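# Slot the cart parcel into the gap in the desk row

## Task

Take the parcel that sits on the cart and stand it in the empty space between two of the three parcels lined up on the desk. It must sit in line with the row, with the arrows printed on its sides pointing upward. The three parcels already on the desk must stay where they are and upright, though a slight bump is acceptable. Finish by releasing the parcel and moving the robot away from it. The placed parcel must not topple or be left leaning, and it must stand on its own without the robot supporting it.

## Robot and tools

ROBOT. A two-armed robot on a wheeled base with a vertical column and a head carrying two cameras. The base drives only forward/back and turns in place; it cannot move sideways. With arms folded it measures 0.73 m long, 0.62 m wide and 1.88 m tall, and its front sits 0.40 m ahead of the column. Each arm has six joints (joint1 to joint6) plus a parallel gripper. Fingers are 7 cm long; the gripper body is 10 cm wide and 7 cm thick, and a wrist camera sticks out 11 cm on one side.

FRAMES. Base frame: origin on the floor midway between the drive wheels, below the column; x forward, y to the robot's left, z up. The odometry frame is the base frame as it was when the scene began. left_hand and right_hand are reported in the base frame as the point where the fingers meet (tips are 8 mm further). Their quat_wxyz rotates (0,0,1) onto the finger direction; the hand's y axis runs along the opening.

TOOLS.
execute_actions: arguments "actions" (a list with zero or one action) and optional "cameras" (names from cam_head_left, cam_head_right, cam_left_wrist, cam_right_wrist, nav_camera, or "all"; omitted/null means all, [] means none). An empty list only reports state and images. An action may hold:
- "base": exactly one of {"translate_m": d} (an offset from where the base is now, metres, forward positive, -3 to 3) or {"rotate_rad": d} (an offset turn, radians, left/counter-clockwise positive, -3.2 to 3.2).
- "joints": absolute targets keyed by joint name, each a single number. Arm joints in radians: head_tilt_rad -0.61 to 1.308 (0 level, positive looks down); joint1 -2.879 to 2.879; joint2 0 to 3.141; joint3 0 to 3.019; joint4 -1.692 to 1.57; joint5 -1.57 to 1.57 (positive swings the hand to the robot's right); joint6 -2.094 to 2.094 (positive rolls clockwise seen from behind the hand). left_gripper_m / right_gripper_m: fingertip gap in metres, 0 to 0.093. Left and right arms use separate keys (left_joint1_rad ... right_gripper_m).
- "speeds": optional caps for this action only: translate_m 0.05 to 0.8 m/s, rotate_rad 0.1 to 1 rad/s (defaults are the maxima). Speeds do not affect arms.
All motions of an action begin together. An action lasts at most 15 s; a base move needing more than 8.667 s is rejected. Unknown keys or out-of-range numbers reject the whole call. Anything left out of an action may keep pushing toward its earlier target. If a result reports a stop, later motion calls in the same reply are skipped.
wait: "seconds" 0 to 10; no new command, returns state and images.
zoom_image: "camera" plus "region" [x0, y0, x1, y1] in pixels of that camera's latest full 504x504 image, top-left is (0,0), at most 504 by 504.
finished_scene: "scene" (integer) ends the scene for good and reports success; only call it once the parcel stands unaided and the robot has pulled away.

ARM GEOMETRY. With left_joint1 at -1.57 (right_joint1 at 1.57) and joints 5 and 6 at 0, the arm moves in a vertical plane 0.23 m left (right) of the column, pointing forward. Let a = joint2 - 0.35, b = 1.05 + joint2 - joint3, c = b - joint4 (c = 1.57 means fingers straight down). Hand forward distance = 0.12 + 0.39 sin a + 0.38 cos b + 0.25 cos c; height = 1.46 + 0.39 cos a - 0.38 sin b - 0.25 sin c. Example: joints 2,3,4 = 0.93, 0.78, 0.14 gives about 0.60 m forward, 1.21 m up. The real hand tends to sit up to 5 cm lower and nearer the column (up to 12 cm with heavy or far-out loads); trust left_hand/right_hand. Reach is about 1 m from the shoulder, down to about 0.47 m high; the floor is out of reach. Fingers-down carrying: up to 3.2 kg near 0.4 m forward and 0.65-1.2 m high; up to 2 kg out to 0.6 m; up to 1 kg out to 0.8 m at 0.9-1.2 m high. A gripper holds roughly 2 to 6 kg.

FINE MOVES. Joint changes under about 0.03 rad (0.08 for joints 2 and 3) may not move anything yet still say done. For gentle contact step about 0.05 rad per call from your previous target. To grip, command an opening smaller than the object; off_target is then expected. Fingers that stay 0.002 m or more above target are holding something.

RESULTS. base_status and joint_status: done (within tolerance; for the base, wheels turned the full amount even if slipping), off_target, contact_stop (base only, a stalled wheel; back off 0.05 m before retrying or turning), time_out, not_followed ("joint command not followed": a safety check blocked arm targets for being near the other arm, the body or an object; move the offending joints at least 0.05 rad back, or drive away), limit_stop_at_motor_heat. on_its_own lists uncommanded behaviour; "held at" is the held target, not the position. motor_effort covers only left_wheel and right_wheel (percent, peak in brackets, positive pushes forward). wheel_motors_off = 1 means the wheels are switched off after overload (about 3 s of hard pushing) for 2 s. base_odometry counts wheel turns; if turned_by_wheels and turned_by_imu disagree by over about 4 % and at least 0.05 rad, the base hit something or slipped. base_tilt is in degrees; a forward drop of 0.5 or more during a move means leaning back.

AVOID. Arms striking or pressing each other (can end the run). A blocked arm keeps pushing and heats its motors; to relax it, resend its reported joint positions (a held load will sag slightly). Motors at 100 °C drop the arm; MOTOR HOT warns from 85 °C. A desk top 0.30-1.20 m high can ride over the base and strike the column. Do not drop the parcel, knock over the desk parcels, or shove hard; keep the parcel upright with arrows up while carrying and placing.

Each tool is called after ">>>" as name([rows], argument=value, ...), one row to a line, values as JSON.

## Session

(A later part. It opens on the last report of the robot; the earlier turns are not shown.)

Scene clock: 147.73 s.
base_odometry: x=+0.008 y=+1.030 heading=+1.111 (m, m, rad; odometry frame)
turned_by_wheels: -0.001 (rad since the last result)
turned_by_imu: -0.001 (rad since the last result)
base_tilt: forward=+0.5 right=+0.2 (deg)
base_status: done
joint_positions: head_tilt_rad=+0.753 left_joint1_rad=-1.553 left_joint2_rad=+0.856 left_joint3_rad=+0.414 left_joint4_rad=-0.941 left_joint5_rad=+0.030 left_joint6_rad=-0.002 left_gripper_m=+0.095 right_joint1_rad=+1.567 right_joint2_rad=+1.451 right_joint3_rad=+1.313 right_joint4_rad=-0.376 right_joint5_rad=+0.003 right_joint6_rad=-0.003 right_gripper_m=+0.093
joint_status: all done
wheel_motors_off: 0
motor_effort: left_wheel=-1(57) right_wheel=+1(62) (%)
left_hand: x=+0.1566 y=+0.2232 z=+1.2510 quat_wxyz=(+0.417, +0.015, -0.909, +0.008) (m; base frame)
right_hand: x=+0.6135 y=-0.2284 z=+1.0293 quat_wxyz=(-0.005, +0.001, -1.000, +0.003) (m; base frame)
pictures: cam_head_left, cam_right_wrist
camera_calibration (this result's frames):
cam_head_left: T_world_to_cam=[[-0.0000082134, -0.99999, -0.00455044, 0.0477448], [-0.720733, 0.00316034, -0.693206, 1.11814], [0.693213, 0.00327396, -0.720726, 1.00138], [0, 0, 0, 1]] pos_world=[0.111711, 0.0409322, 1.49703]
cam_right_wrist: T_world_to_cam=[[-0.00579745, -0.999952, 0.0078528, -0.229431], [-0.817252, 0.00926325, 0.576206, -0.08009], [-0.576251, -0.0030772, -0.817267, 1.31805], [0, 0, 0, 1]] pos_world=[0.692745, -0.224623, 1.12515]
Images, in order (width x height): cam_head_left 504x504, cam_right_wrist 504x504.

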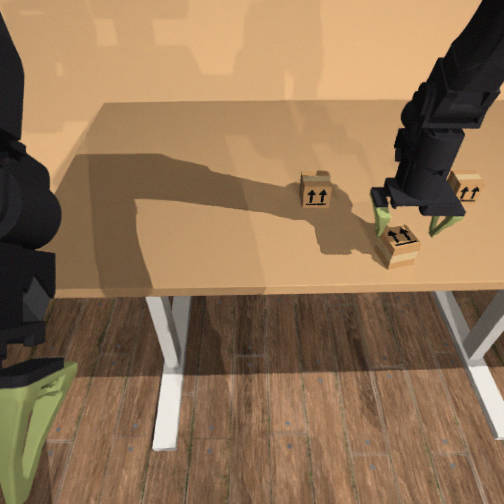

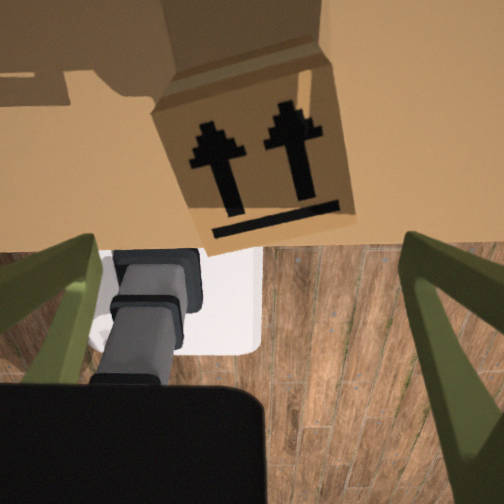

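>>> execute_actions([
  {"joints":{"right_joint6_rad":-0.26}},
], cameras=[])

>>> execute_actions([
  {"joints":{"right_joint2_rad":1.62,"right_joint3_rad":1.475}},
], cameras=["cam_right_wrist"])

Scene clock: 155.23 s.
base_odometry: x=+0.008 y=+1.030 heading=+1.111 (m, m, rad; odometry frame)
turned_by_wheels: +0.000 (rad since the last result)
turned_by_imu: +0.000 (rad since the last result)
base_tilt: forward=+0.4 right=+0.2 (deg)
base_status: not commanded
joint_positions: head_tilt_rad=+0.753 left_joint1_rad=-1.553 left_joint2_rad=+0.856 left_joint3_rad=+0.414 left_joint4_rad=-0.941 left_joint5_rad=+0.030 left_joint6_rad=-0.002 left_gripper_m=+0.095 right_joint1_rad=+1.567 right_joint2_rad=+1.451 right_joint3_rad=+1.313 right_joint4_rad=-0.376 right_joint5_rad=+0.003 right_joint6_rad=-0.249 right_gripper_m=+0.093
joint_status: all done
wheel_motors_off: 0
motor_effort: left_wheel=-1(1) right_wheel=+1(1) (%)
left_hand: x=+0.1566 y=+0.2232 z=+1.2510 quat_wxyz=(+0.417, +0.015, -0.909, +0.008) (m; base frame)
right_hand: x=+0.6135 y=-0.2284 z=+1.0293 quat_wxyz=(-0.004, +0.123, -0.992, +0.004) (m; base frame)
pictures: none
No camera images: the call's "cameras" was empty. Leave "cameras" out to get every camera's image.

Scene clock: 156.27 s.
base_odometry: x=+0.008 y=+1.030 heading=+1.111 (m, m, rad; odometry frame)
turned_by_wheels: +0.000 (rad since the last result)
turned_by_imu: +0.000 (rad since the last result)
base_tilt: forward=+0.5 right=+0.2 (deg)
base_status: not commanded
joint_positions: head_tilt_rad=+0.753 left_joint1_rad=-1.553 left_joint2_rad=+0.856 left_joint3_rad=+0.414 left_joint4_rad=-0.941 left_joint5_rad=+0.030 left_joint6_rad=-0.002 left_gripper_m=+0.095 right_joint1_rad=+1.567 right_joint2_rad=+1.619 right_joint3_rad=+1.466 right_joint4_rad=-0.376 right_joint5_rad=+0.003 right_joint6_rad=-0.249 right_gripper_m=+0.093
joint_status: all done
wheel_motors_off: 0
motor_effort: left_wheel=-1(1) right_wheel=+2(2) (%)
left_hand: x=+0.1566 y=+0.2232 z=+1.2510 quat_wxyz=(+0.417, +0.015, -0.909, +0.008) (m; base frame)
right_hand: x=+0.6284 y=-0.2286 z=+0.9672 quat_wxyz=(+0.003, +0.123, -0.992, +0.003) (m; base frame)
pictures: cam_right_wrist
camera_calibration (this result's frames):
cam_right_wrist: T_world_to_cam=[[0.238014, -0.971241, 0.00628101, -0.374227], [-0.785277, -0.188627, 0.589712, -0.110479], [-0.571568, -0.145292, -0.807589, 1.23104], [0, 0, 0, 1]] pos_world=[0.705938, -0.205444, 1.06168]
Images, in order (width x height): cam_right_wrist 504x504.

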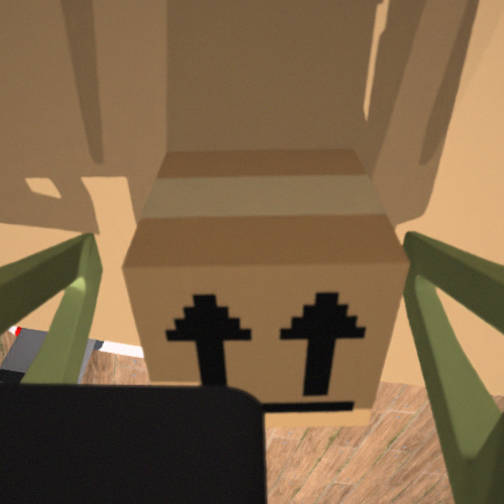

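>>> execute_actions([
  {"base":{"translate_m":-0.008}},
], cameras=[])

>>> execute_actions([
  {"joints":{"right_gripper_m":0.03}},
], cameras=["cam_right_wrist"])

>>> execute_actions([
  {"joints":{"right_joint2_rad":1.3,"right_joint3_rad":1.22}},
], cameras=[])

>>> execute_actions([
  {"base":{"translate_m":-0.06},"joints":{"right_joint6_rad":0.01,"right_joint4_rad":1.1}},
], cameras=[])

>>> execute_actions([
  {"joints":{"right_joint2_rad":2.09,"right_joint3_rad":1.65,"right_joint4_rad":1.5}},
], cameras=["cam_right_wrist","cam_head_left"])

Scene clock: 177.27 s.
base_odometry: x=+0.005 y=+1.023 heading=+1.111 (m, m, rad; odometry frame)
turned_by_wheels: +0.000 (rad since the last result)
turned_by_imu: +0.000 (rad since the last result)
base_tilt: forward=+0.5 right=+0.2 (deg)
base_status: done
joint_positions: head_tilt_rad=+0.753 left_joint1_rad=-1.553 left_joint2_rad=+0.856 left_joint3_rad=+0.410 left_joint4_rad=-0.941 left_joint5_rad=+0.030 left_joint6_rad=-0.002 left_gripper_m=+0.095 right_joint1_rad=+1.567 right_joint2_rad=+1.619 right_joint3_rad=+1.465 right_joint4_rad=-0.376 right_joint5_rad=+0.003 right_joint6_rad=-0.249 right_gripper_m=+0.093
joint_status: not commanded
wheel_motors_off: 0
motor_effort: left_wheel=+0(32) right_wheel=-1(39) (%)
left_hand: x=+0.1547 y=+0.2232 z=+1.2516 quat_wxyz=(+0.418, +0.015, -0.908, +0.008) (m; base frame)
right_hand: x=+0.6280 y=-0.2286 z=+0.9671 quat_wxyz=(+0.004, +0.123, -0.992, +0.003) (m; base frame)
pictures: none
No camera images: the call's "cameras" was empty. Leave "cameras" out to get every camera's image.

Scene clock: 177.90 s.
base_odometry: x=+0.005 y=+1.023 heading=+1.111 (m, m, rad; odometry frame)
turned_by_wheels: +0.000 (rad since the last result)
turned_by_imu: +0.000 (rad since the last result)
base_tilt: forward=+0.6 right=+0.2 (deg)
base_status: not commanded
joint_positions: head_tilt_rad=+0.753 left_joint1_rad=-1.553 left_joint2_rad=+0.856 left_joint3_rad=+0.410 left_joint4_rad=-0.941 left_joint5_rad=+0.030 left_joint6_rad=-0.002 left_gripper_m=+0.095 right_joint1_rad=+1.567 right_joint2_rad=+1.619 right_joint3_rad=+1.465 right_joint4_rad=-0.376 right_joint5_rad=+0.003 right_joint6_rad=-0.249 right_gripper_m=+0.054
joint_status: right_gripper_m off_target (ended at +0.054, target +0.030)
wheel_motors_off: 0
motor_effort: left_wheel=+0(0) right_wheel=-1(1) (%)
left_hand: x=+0.1547 y=+0.2232 z=+1.2516 quat_wxyz=(+0.418, +0.015, -0.908, +0.008) (m; base frame)
right_hand: x=+0.6280 y=-0.2285 z=+0.9671 quat_wxyz=(+0.004, +0.123, -0.992, +0.003) (m; base frame)
pictures: cam_right_wrist
camera_calibration (this result's frames):
cam_right_wrist: T_world_to_cam=[[0.238384, -0.971154, 0.00572467, -0.373727], [-0.784754, -0.18915, 0.590239, -0.111723], [-0.572131, -0.145196, -0.807208, 1.23071], [0, 0, 0, 1]] pos_world=[0.705542, -0.205385, 1.06152]
Images, in order (width x height): cam_right_wrist 504x504.

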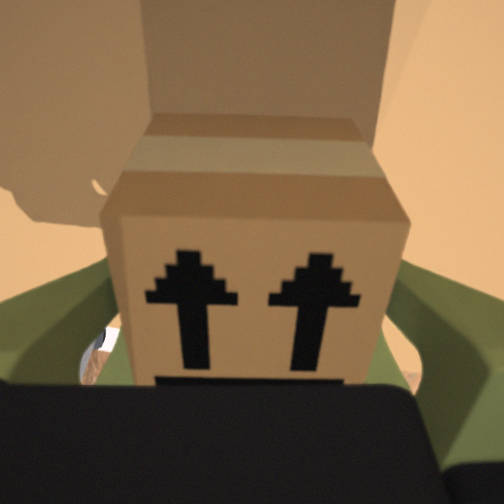

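Scene clock: 179.03 s.
base_odometry: x=+0.005 y=+1.023 heading=+1.111 (m, m, rad; odometry frame)
turned_by_wheels: +0.000 (rad since the last result)
turned_by_imu: +0.000 (rad since the last result)
base_tilt: forward=+0.7 right=+0.3 (deg)
base_status: not commanded
joint_positions: head_tilt_rad=+0.753 left_joint1_rad=-1.553 left_joint2_rad=+0.856 left_joint3_rad=+0.410 left_joint4_rad=-0.941 left_joint5_rad=+0.030 left_joint6_rad=-0.002 left_gripper_m=+0.095 right_joint1_rad=+1.567 right_joint2_rad=+1.284 right_joint3_rad=+1.216 right_joint4_rad=-0.379 right_joint5_rad=+0.003 right_joint6_rad=-0.249 right_gripper_m=+0.054
joint_status: all done
wheel_motors_off: 0
motor_effort: left_wheel=+0(0) right_wheel=-1(1) (%)
left_hand: x=+0.1547 y=+0.2232 z=+1.2516 quat_wxyz=(+0.418, +0.015, -0.908, +0.008) (m; base frame)
right_hand: x=+0.6208 y=-0.2281 z=+1.0956 quat_wxyz=(-0.037, +0.123, -0.992, +0.008) (m; base frame)
pictures: none
No camera images: the call's "cameras" was empty. Leave "cameras" out to get every camera's image.

Scene clock: 180.73 s.
base_odometry: x=-0.022 y=+0.969 heading=+1.113 (m, m, rad; odometry frame)
turned_by_wheels: +0.002 (rad since the last result)
turned_by_imu: +0.002 (rad since the last result)
base_tilt: forward=+0.6 right=+0.3 (deg)
base_status: done
joint_positions: head_tilt_rad=+0.754 left_joint1_rad=-1.553 left_joint2_rad=+0.856 left_joint3_rad=+0.412 left_joint4_rad=-0.941 left_joint5_rad=+0.030 left_joint6_rad=-0.002 left_gripper_m=+0.095 right_joint1_rad=+1.567 right_joint2_rad=+1.291 right_joint3_rad=+1.208 right_joint4_rad=+1.080 right_joint5_rad=+0.003 right_joint6_rad=-0.001 right_gripper_m=+0.054
joint_status: all done
wheel_motors_off: 0
motor_effort: left_wheel=+1(48) right_wheel=-2(52) (%)
left_hand: x=+0.1554 y=+0.2232 z=+1.2514 quat_wxyz=(+0.418, +0.015, -0.908, +0.008) (m; base frame)
right_hand: x=+0.8442 y=-0.2278 z=+1.3238 quat_wxyz=(-0.689, +0.000, -0.725, +0.003) (m; base frame)
pictures: none
No camera images: the call's "cameras" was empty. Leave "cameras" out to get every camera's image.

Scene clock: 182.33 s.
base_odometry: x=-0.022 y=+0.969 heading=+1.113 (m, m, rad; odometry frame)
turned_by_wheels: +0.000 (rad since the last result)
turned_by_imu: +0.000 (rad since the last result)
base_tilt: forward=+0.7 right=+0.1 (deg)
base_status: not commanded
joint_positions: head_tilt_rad=+0.754 left_joint1_rad=-1.553 left_joint2_rad=+0.856 left_joint3_rad=+0.412 left_joint4_rad=-0.941 left_joint5_rad=+0.030 left_joint6_rad=-0.002 left_gripper_m=+0.095 right_joint1_rad=+1.567 right_joint2_rad=+2.110 right_joint3_rad=+1.638 right_joint4_rad=+1.500 right_joint5_rad=+0.004 right_joint6_rad=+0.013 right_gripper_m=+0.054
joint_status: all done
wheel_motors_off: 0
motor_effort: left_wheel=+3(4) right_wheel=-2(3) (%)
left_hand: x=+0.1554 y=+0.2232 z=+1.2514 quat_wxyz=(+0.418, +0.015, -0.908, +0.008) (m; base frame)
right_hand: x=+0.7671 y=-0.2290 z=+0.9959 quat_wxyz=(-0.700, -0.006, -0.714, -0.001) (m; base frame)
pictures: cam_head_left, cam_right_wrist
camera_calibration (this result's frames):
cam_head_left: T_world_to_cam=[[-0.0000089869, -0.99999, -0.00455044, 0.0477449], [-0.720851, 0.00316034, -0.693083, 1.11795], [0.69309, 0.00327396, -0.720843, 1.00156], [0, 0, 0, 1]] pos_world=[0.111704, 0.0409322, 1.49702]
cam_right_wrist: T_world_to_cam=[[-0.00804451, -0.999825, -0.0169087, -0.20246], [-0.599176, 0.0183571, -0.800407, 1.27042], [0.800577, 0.00369239, -0.599219, 0.107454], [0, 0, 0, 1]] pos_world=[0.673549, -0.226143, 1.07781]
Images, in order (width x height): cam_head_left 504x504, cam_right_wrist 504x504.

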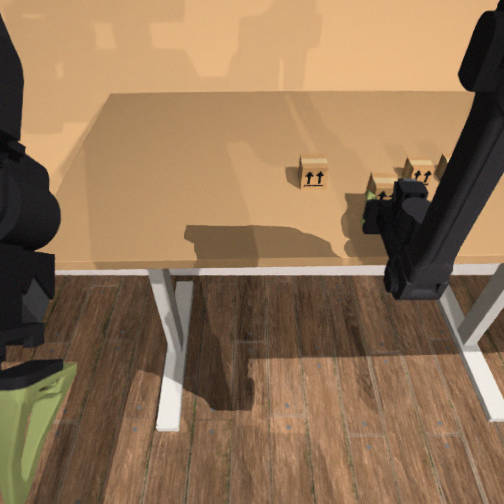

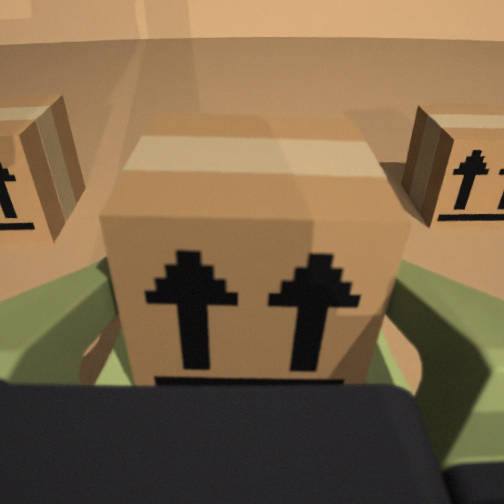

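>>> execute_actions([
  {"base":{"translate_m":0.11},"speeds":{"translate_m":0.15}},
], cameras=[])

>>> execute_actions([
  {"joints":{"right_joint4_rad":1.4}},
], cameras=["cam_right_wrist","cam_head_left"])

Scene clock: 190.70 s.
base_odometry: x=+0.027 y=+1.068 heading=+1.112 (m, m, rad; odometry frame)
turned_by_wheels: -0.001 (rad since the last result)
turned_by_imu: -0.001 (rad since the last result)
base_tilt: forward=+0.5 right=+0.2 (deg)
base_status: done
joint_positions: head_tilt_rad=+0.754 left_joint1_rad=-1.553 left_joint2_rad=+0.856 left_joint3_rad=+0.412 left_joint4_rad=-0.941 left_joint5_rad=+0.030 left_joint6_rad=-0.002 left_gripper_m=+0.095 right_joint1_rad=+1.567 right_joint2_rad=+2.107 right_joint3_rad=+1.643 right_joint4_rad=+1.500 right_joint5_rad=+0.004 right_joint6_rad=+0.013 right_gripper_m=+0.054
joint_status: not commanded
wheel_motors_off: 0
motor_effort: left_wheel=-2(33) right_wheel=+1(54) (%)
left_hand: x=+0.1559 y=+0.2232 z=+1.2513 quat_wxyz=(+0.417, +0.015, -0.909, +0.008) (m; base frame)
right_hand: x=+0.7704 y=-0.2289 z=+0.9992 quat_wxyz=(-0.703, -0.006, -0.711, -0.002) (m; base frame)
pictures: none
No camera images: the call's "cameras" was empty. Leave "cameras" out to get every camera's image.

Scene clock: 191.37 s.
base_odometry: x=+0.027 y=+1.068 heading=+1.112 (m, m, rad; odometry frame)
turned_by_wheels: +0.000 (rad since the last result)
turned_by_imu: +0.000 (rad since the last result)
base_tilt: forward=+0.6 right=+0.1 (deg)
base_status: not commanded
joint_positions: head_tilt_rad=+0.754 left_joint1_rad=-1.553 left_joint2_rad=+0.856 left_joint3_rad=+0.412 left_joint4_rad=-0.941 left_joint5_rad=+0.030 left_joint6_rad=-0.002 left_gripper_m=+0.095 right_joint1_rad=+1.567 right_joint2_rad=+2.107 right_joint3_rad=+1.643 right_joint4_rad=+1.403 right_joint5_rad=+0.004 right_joint6_rad=+0.013 right_gripper_m=+0.054
joint_status: all done
wheel_motors_off: 0
motor_effort: left_wheel=-2(2) right_wheel=+2(2) (%)
left_hand: x=+0.1559 y=+0.2232 z=+1.2513 quat_wxyz=(+0.417, +0.015, -0.909, +0.008) (m; base frame)
right_hand: x=+0.7689 y=-0.2290 z=+0.9753 quat_wxyz=(-0.668, -0.006, -0.744, -0.001) (m; base frame)
pictures: cam_head_left, cam_right_wrist
camera_calibration (this result's frames):
cam_head_left: T_world_to_cam=[[-0.0000089864, -0.99999, -0.00455044, 0.0477449], [-0.720851, 0.00316034, -0.693083, 1.11795], [0.69309, 0.00327396, -0.720843, 1.00156], [0, 0, 0, 1]] pos_world=[0.111704, 0.0409322, 1.49702]
cam_right_wrist: T_world_to_cam=[[-0.00943827, -0.999822, -0.01632, -0.2023], [-0.668146, 0.0184483, -0.743801, 1.25291], [0.74397, 0.00388396, -0.668202, 0.204484], [0, 0, 0, 1]] pos_world=[0.683088, -0.226172, 1.06525]
Images, in order (width x height): cam_head_left 504x504, cam_right_wrist 504x504.

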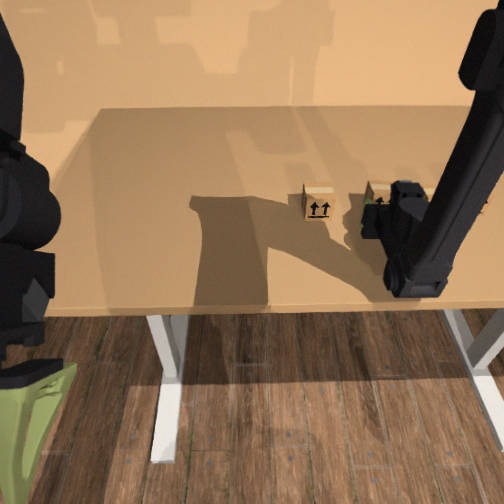

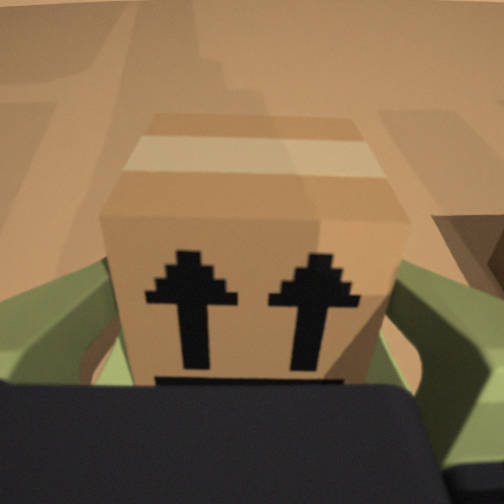

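>>> zoom_image(camera="cam_head_left", region=[290,160,504,250])

Region (290, 160, 504, 250) of cam_head_left's 504x504 image, scaled by 2.355, with more detail than that image has; it fills the top 212 rows of this view, and the rest is white.

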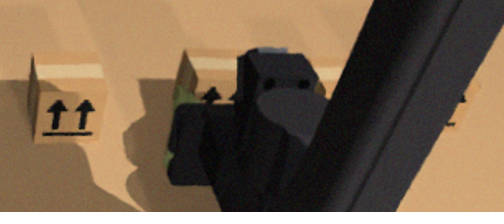

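>>> execute_actions([
  {"joints":{"right_joint4_rad":1.36}},
], cameras=[])

>>> execute_actions([
  {"joints":{"right_gripper_m":0.085}},
], cameras=["cam_right_wrist"])

>>> execute_actions([
  {"base":{"translate_m":-0.14},"speeds":{"translate_m":0.2}},
], cameras=["cam_right_wrist","cam_head_left"])

Scene clock: 202.20 s.
base_odometry: x=+0.027 y=+1.068 heading=+1.112 (m, m, rad; odometry frame)
turned_by_wheels: +0.000 (rad since the last result)
turned_by_imu: +0.000 (rad since the last result)
base_tilt: forward=+0.6 right=+0.1 (deg)
base_status: not commanded
joint_positions: head_tilt_rad=+0.754 left_joint1_rad=-1.553 left_joint2_rad=+0.856 left_joint3_rad=+0.412 left_joint4_rad=-0.941 left_joint5_rad=+0.030 left_joint6_rad=-0.002 left_gripper_m=+0.095 right_joint1_rad=+1.567 right_joint2_rad=+2.100 right_joint3_rad=+1.643 right_joint4_rad=+1.374 right_joint5_rad=+0.004 right_joint6_rad=+0.013 right_gripper_m=+0.054
joint_status: all done
wheel_motors_off: 0
motor_effort: left_wheel=-2(2) right_wheel=+2(2) (%)
left_hand: x=+0.1559 y=+0.2232 z=+1.2513 quat_wxyz=(+0.417, +0.015, -0.909, +0.008) (m; base frame)
right_hand: x=+0.7718 y=-0.2290 z=+0.9732 quat_wxyz=(-0.660, -0.006, -0.751, -0.001) (m; base frame)
pictures: none
No camera images: the call's "cameras" was empty. Leave "cameras" out to get every camera's image.

Scene clock: 202.80 s.
base_odometry: x=+0.027 y=+1.068 heading=+1.112 (m, m, rad; odometry frame)
turned_by_wheels: +0.000 (rad since the last result)
turned_by_imu: +0.000 (rad since the last result)
base_tilt: forward=+0.6 right=+0.2 (deg)
base_status: not commanded
joint_positions: head_tilt_rad=+0.754 left_joint1_rad=-1.553 left_joint2_rad=+0.856 left_joint3_rad=+0.412 left_joint4_rad=-0.941 left_joint5_rad=+0.030 left_joint6_rad=-0.002 left_gripper_m=+0.095 right_joint1_rad=+1.567 right_joint2_rad=+2.100 right_joint3_rad=+1.643 right_joint4_rad=+1.374 right_joint5_rad=+0.003 right_joint6_rad=+0.013 right_gripper_m=+0.085
joint_status: all done
wheel_motors_off: 0
motor_effort: left_wheel=-2(2) right_wheel=+3(2) (%)
left_hand: x=+0.1559 y=+0.2232 z=+1.2513 quat_wxyz=(+0.417, +0.015, -0.909, +0.008) (m; base frame)
right_hand: x=+0.7718 y=-0.2288 z=+0.9732 quat_wxyz=(-0.660, -0.006, -0.751, -0.001) (m; base frame)
pictures: cam_right_wrist
camera_calibration (this result's frames):
cam_right_wrist: T_world_to_cam=[[-0.00904898, -0.999833, -0.0158746, -0.202926], [-0.683899, 0.0177698, -0.729361, 1.25115], [0.729521, 0.00425663, -0.683945, 0.227504], [0, 0, 0, 1]] pos_world=[0.687854, -0.226093, 1.06492]
Images, in order (width x height): cam_right_wrist 504x504.

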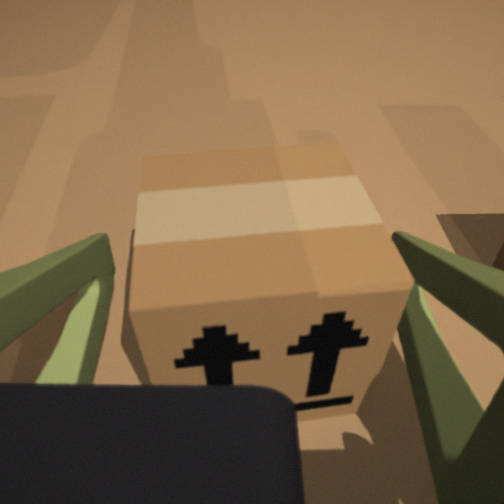

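Scene clock: 204.43 s.
base_odometry: x=-0.035 y=+0.942 heading=+1.114 (m, m, rad; odometry frame)
turned_by_wheels: +0.002 (rad since the last result)
turned_by_imu: +0.002 (rad since the last result)
base_tilt: forward=+0.4 right=+0.2 (deg)
base_status: done
joint_positions: head_tilt_rad=+0.754 left_joint1_rad=-1.553 left_joint2_rad=+0.855 left_joint3_rad=+0.412 left_joint4_rad=-0.941 left_joint5_rad=+0.030 left_joint6_rad=-0.002 left_gripper_m=+0.095 right_joint1_rad=+1.567 right_joint2_rad=+2.099 right_joint3_rad=+1.646 right_joint4_rad=+1.370 right_joint5_rad=+0.003 right_joint6_rad=+0.013 right_gripper_m=+0.085
joint_status: not commanded
wheel_motors_off: 0
motor_effort: left_wheel=+1(41) right_wheel=-1(38) (%)
left_hand: x=+0.1555 y=+0.2232 z=+1.2514 quat_wxyz=(+0.417, +0.015, -0.909, +0.008) (m; base frame)
right_hand: x=+0.7731 y=-0.2289 z=+0.9733 quat_wxyz=(-0.660, -0.006, -0.752, -0.001) (m; base frame)
pictures: cam_head_left, cam_right_wrist
camera_calibration (this result's frames):
cam_head_left: T_world_to_cam=[[-0.0000089867, -0.99999, -0.00455044, 0.0477449], [-0.720851, 0.00316034, -0.693083, 1.11795], [0.69309, 0.00327396, -0.720843, 1.00156], [0, 0, 0, 1]] pos_world=[0.111704, 0.0409322, 1.49702]
cam_right_wrist: T_world_to_cam=[[-0.00905627, -0.999833, -0.0158718, -0.202911], [-0.684177, 0.0177712, -0.7291, 1.25212], [0.72926, 0.00425622, -0.684224, 0.227108], [0, 0, 0, 1]] pos_world=[0.689211, -0.226095, 1.06509]
Images, in order (width x height): cam_head_left 504x504, cam_right_wrist 504x504.

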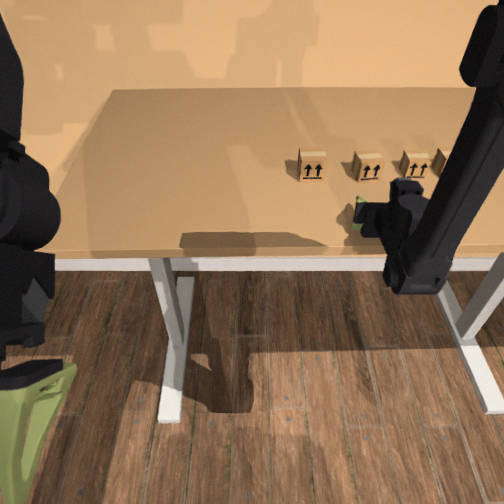

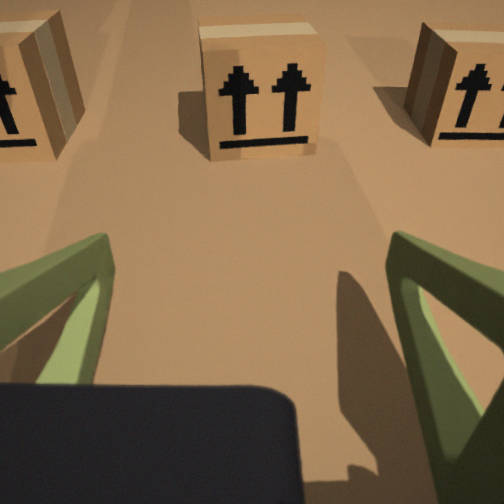

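>>> execute_actions([
  {"base":{"translate_m":-0.45},"joints":{"right_joint4_rad":1.5}},
], cameras=["cam_head_left"])

>>> zoom_image(camera="cam_head_left", region=[260,40,440,160])

Scene clock: 213.13 s.
base_odometry: x=-0.234 y=+0.538 heading=+1.113 (m, m, rad; odometry frame)
turned_by_wheels: -0.001 (rad since the last result)
turned_by_imu: -0.001 (rad since the last result)
base_tilt: forward=+0.7 right=+0.3 (deg)
base_status: done
joint_positions: head_tilt_rad=+0.754 left_joint1_rad=-1.553 left_joint2_rad=+0.854 left_joint3_rad=+0.410 left_joint4_rad=-0.941 left_joint5_rad=+0.030 left_joint6_rad=-0.002 left_gripper_m=+0.095 right_joint1_rad=+1.568 right_joint2_rad=+2.099 right_joint3_rad=+1.643 right_joint4_rad=+1.485 right_joint5_rad=+0.003 right_joint6_rad=+0.013 right_gripper_m=+0.085
joint_status: all done
wheel_motors_off: 0
motor_effort: left_wheel=-1(49) right_wheel=+1(74) (%)
left_hand: x=+0.1549 y=+0.2232 z=+1.2517 quat_wxyz=(+0.418, +0.015, -0.909, +0.008) (m; base frame)
right_hand: x=+0.7743 y=-0.2282 z=+1.0010 quat_wxyz=(-0.701, -0.005, -0.713, -0.002) (m; base frame)
pictures: cam_head_left
camera_calibration (this result's frames):
cam_head_left: T_world_to_cam=[[-0.000009808, -0.99999, -0.00455043, 0.0477449], [-0.720976, 0.00316034, -0.692953, 1.11776], [0.69296, 0.00327396, -0.720968, 1.00176], [0, 0, 0, 1]] pos_world=[0.111696, 0.0409322, 1.49701]
Images, in order (width x height): cam_head_left 504x504.

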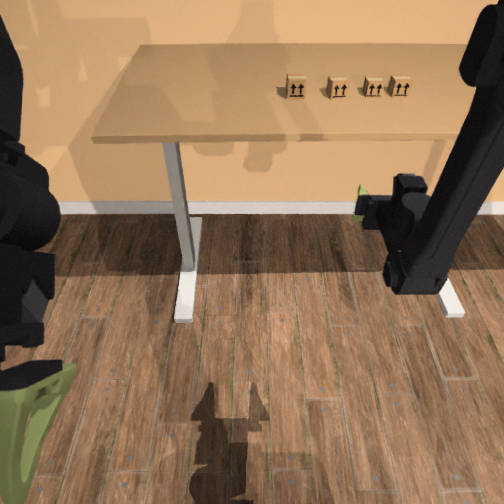

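Region (260, 40, 440, 160) of cam_head_left's 504x504 image, scaled by 2.800, with more detail than that image has.

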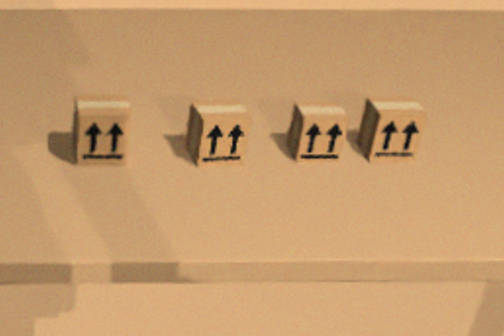

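>>> finished_scene(scene=2)

The scene is finished: the task was done.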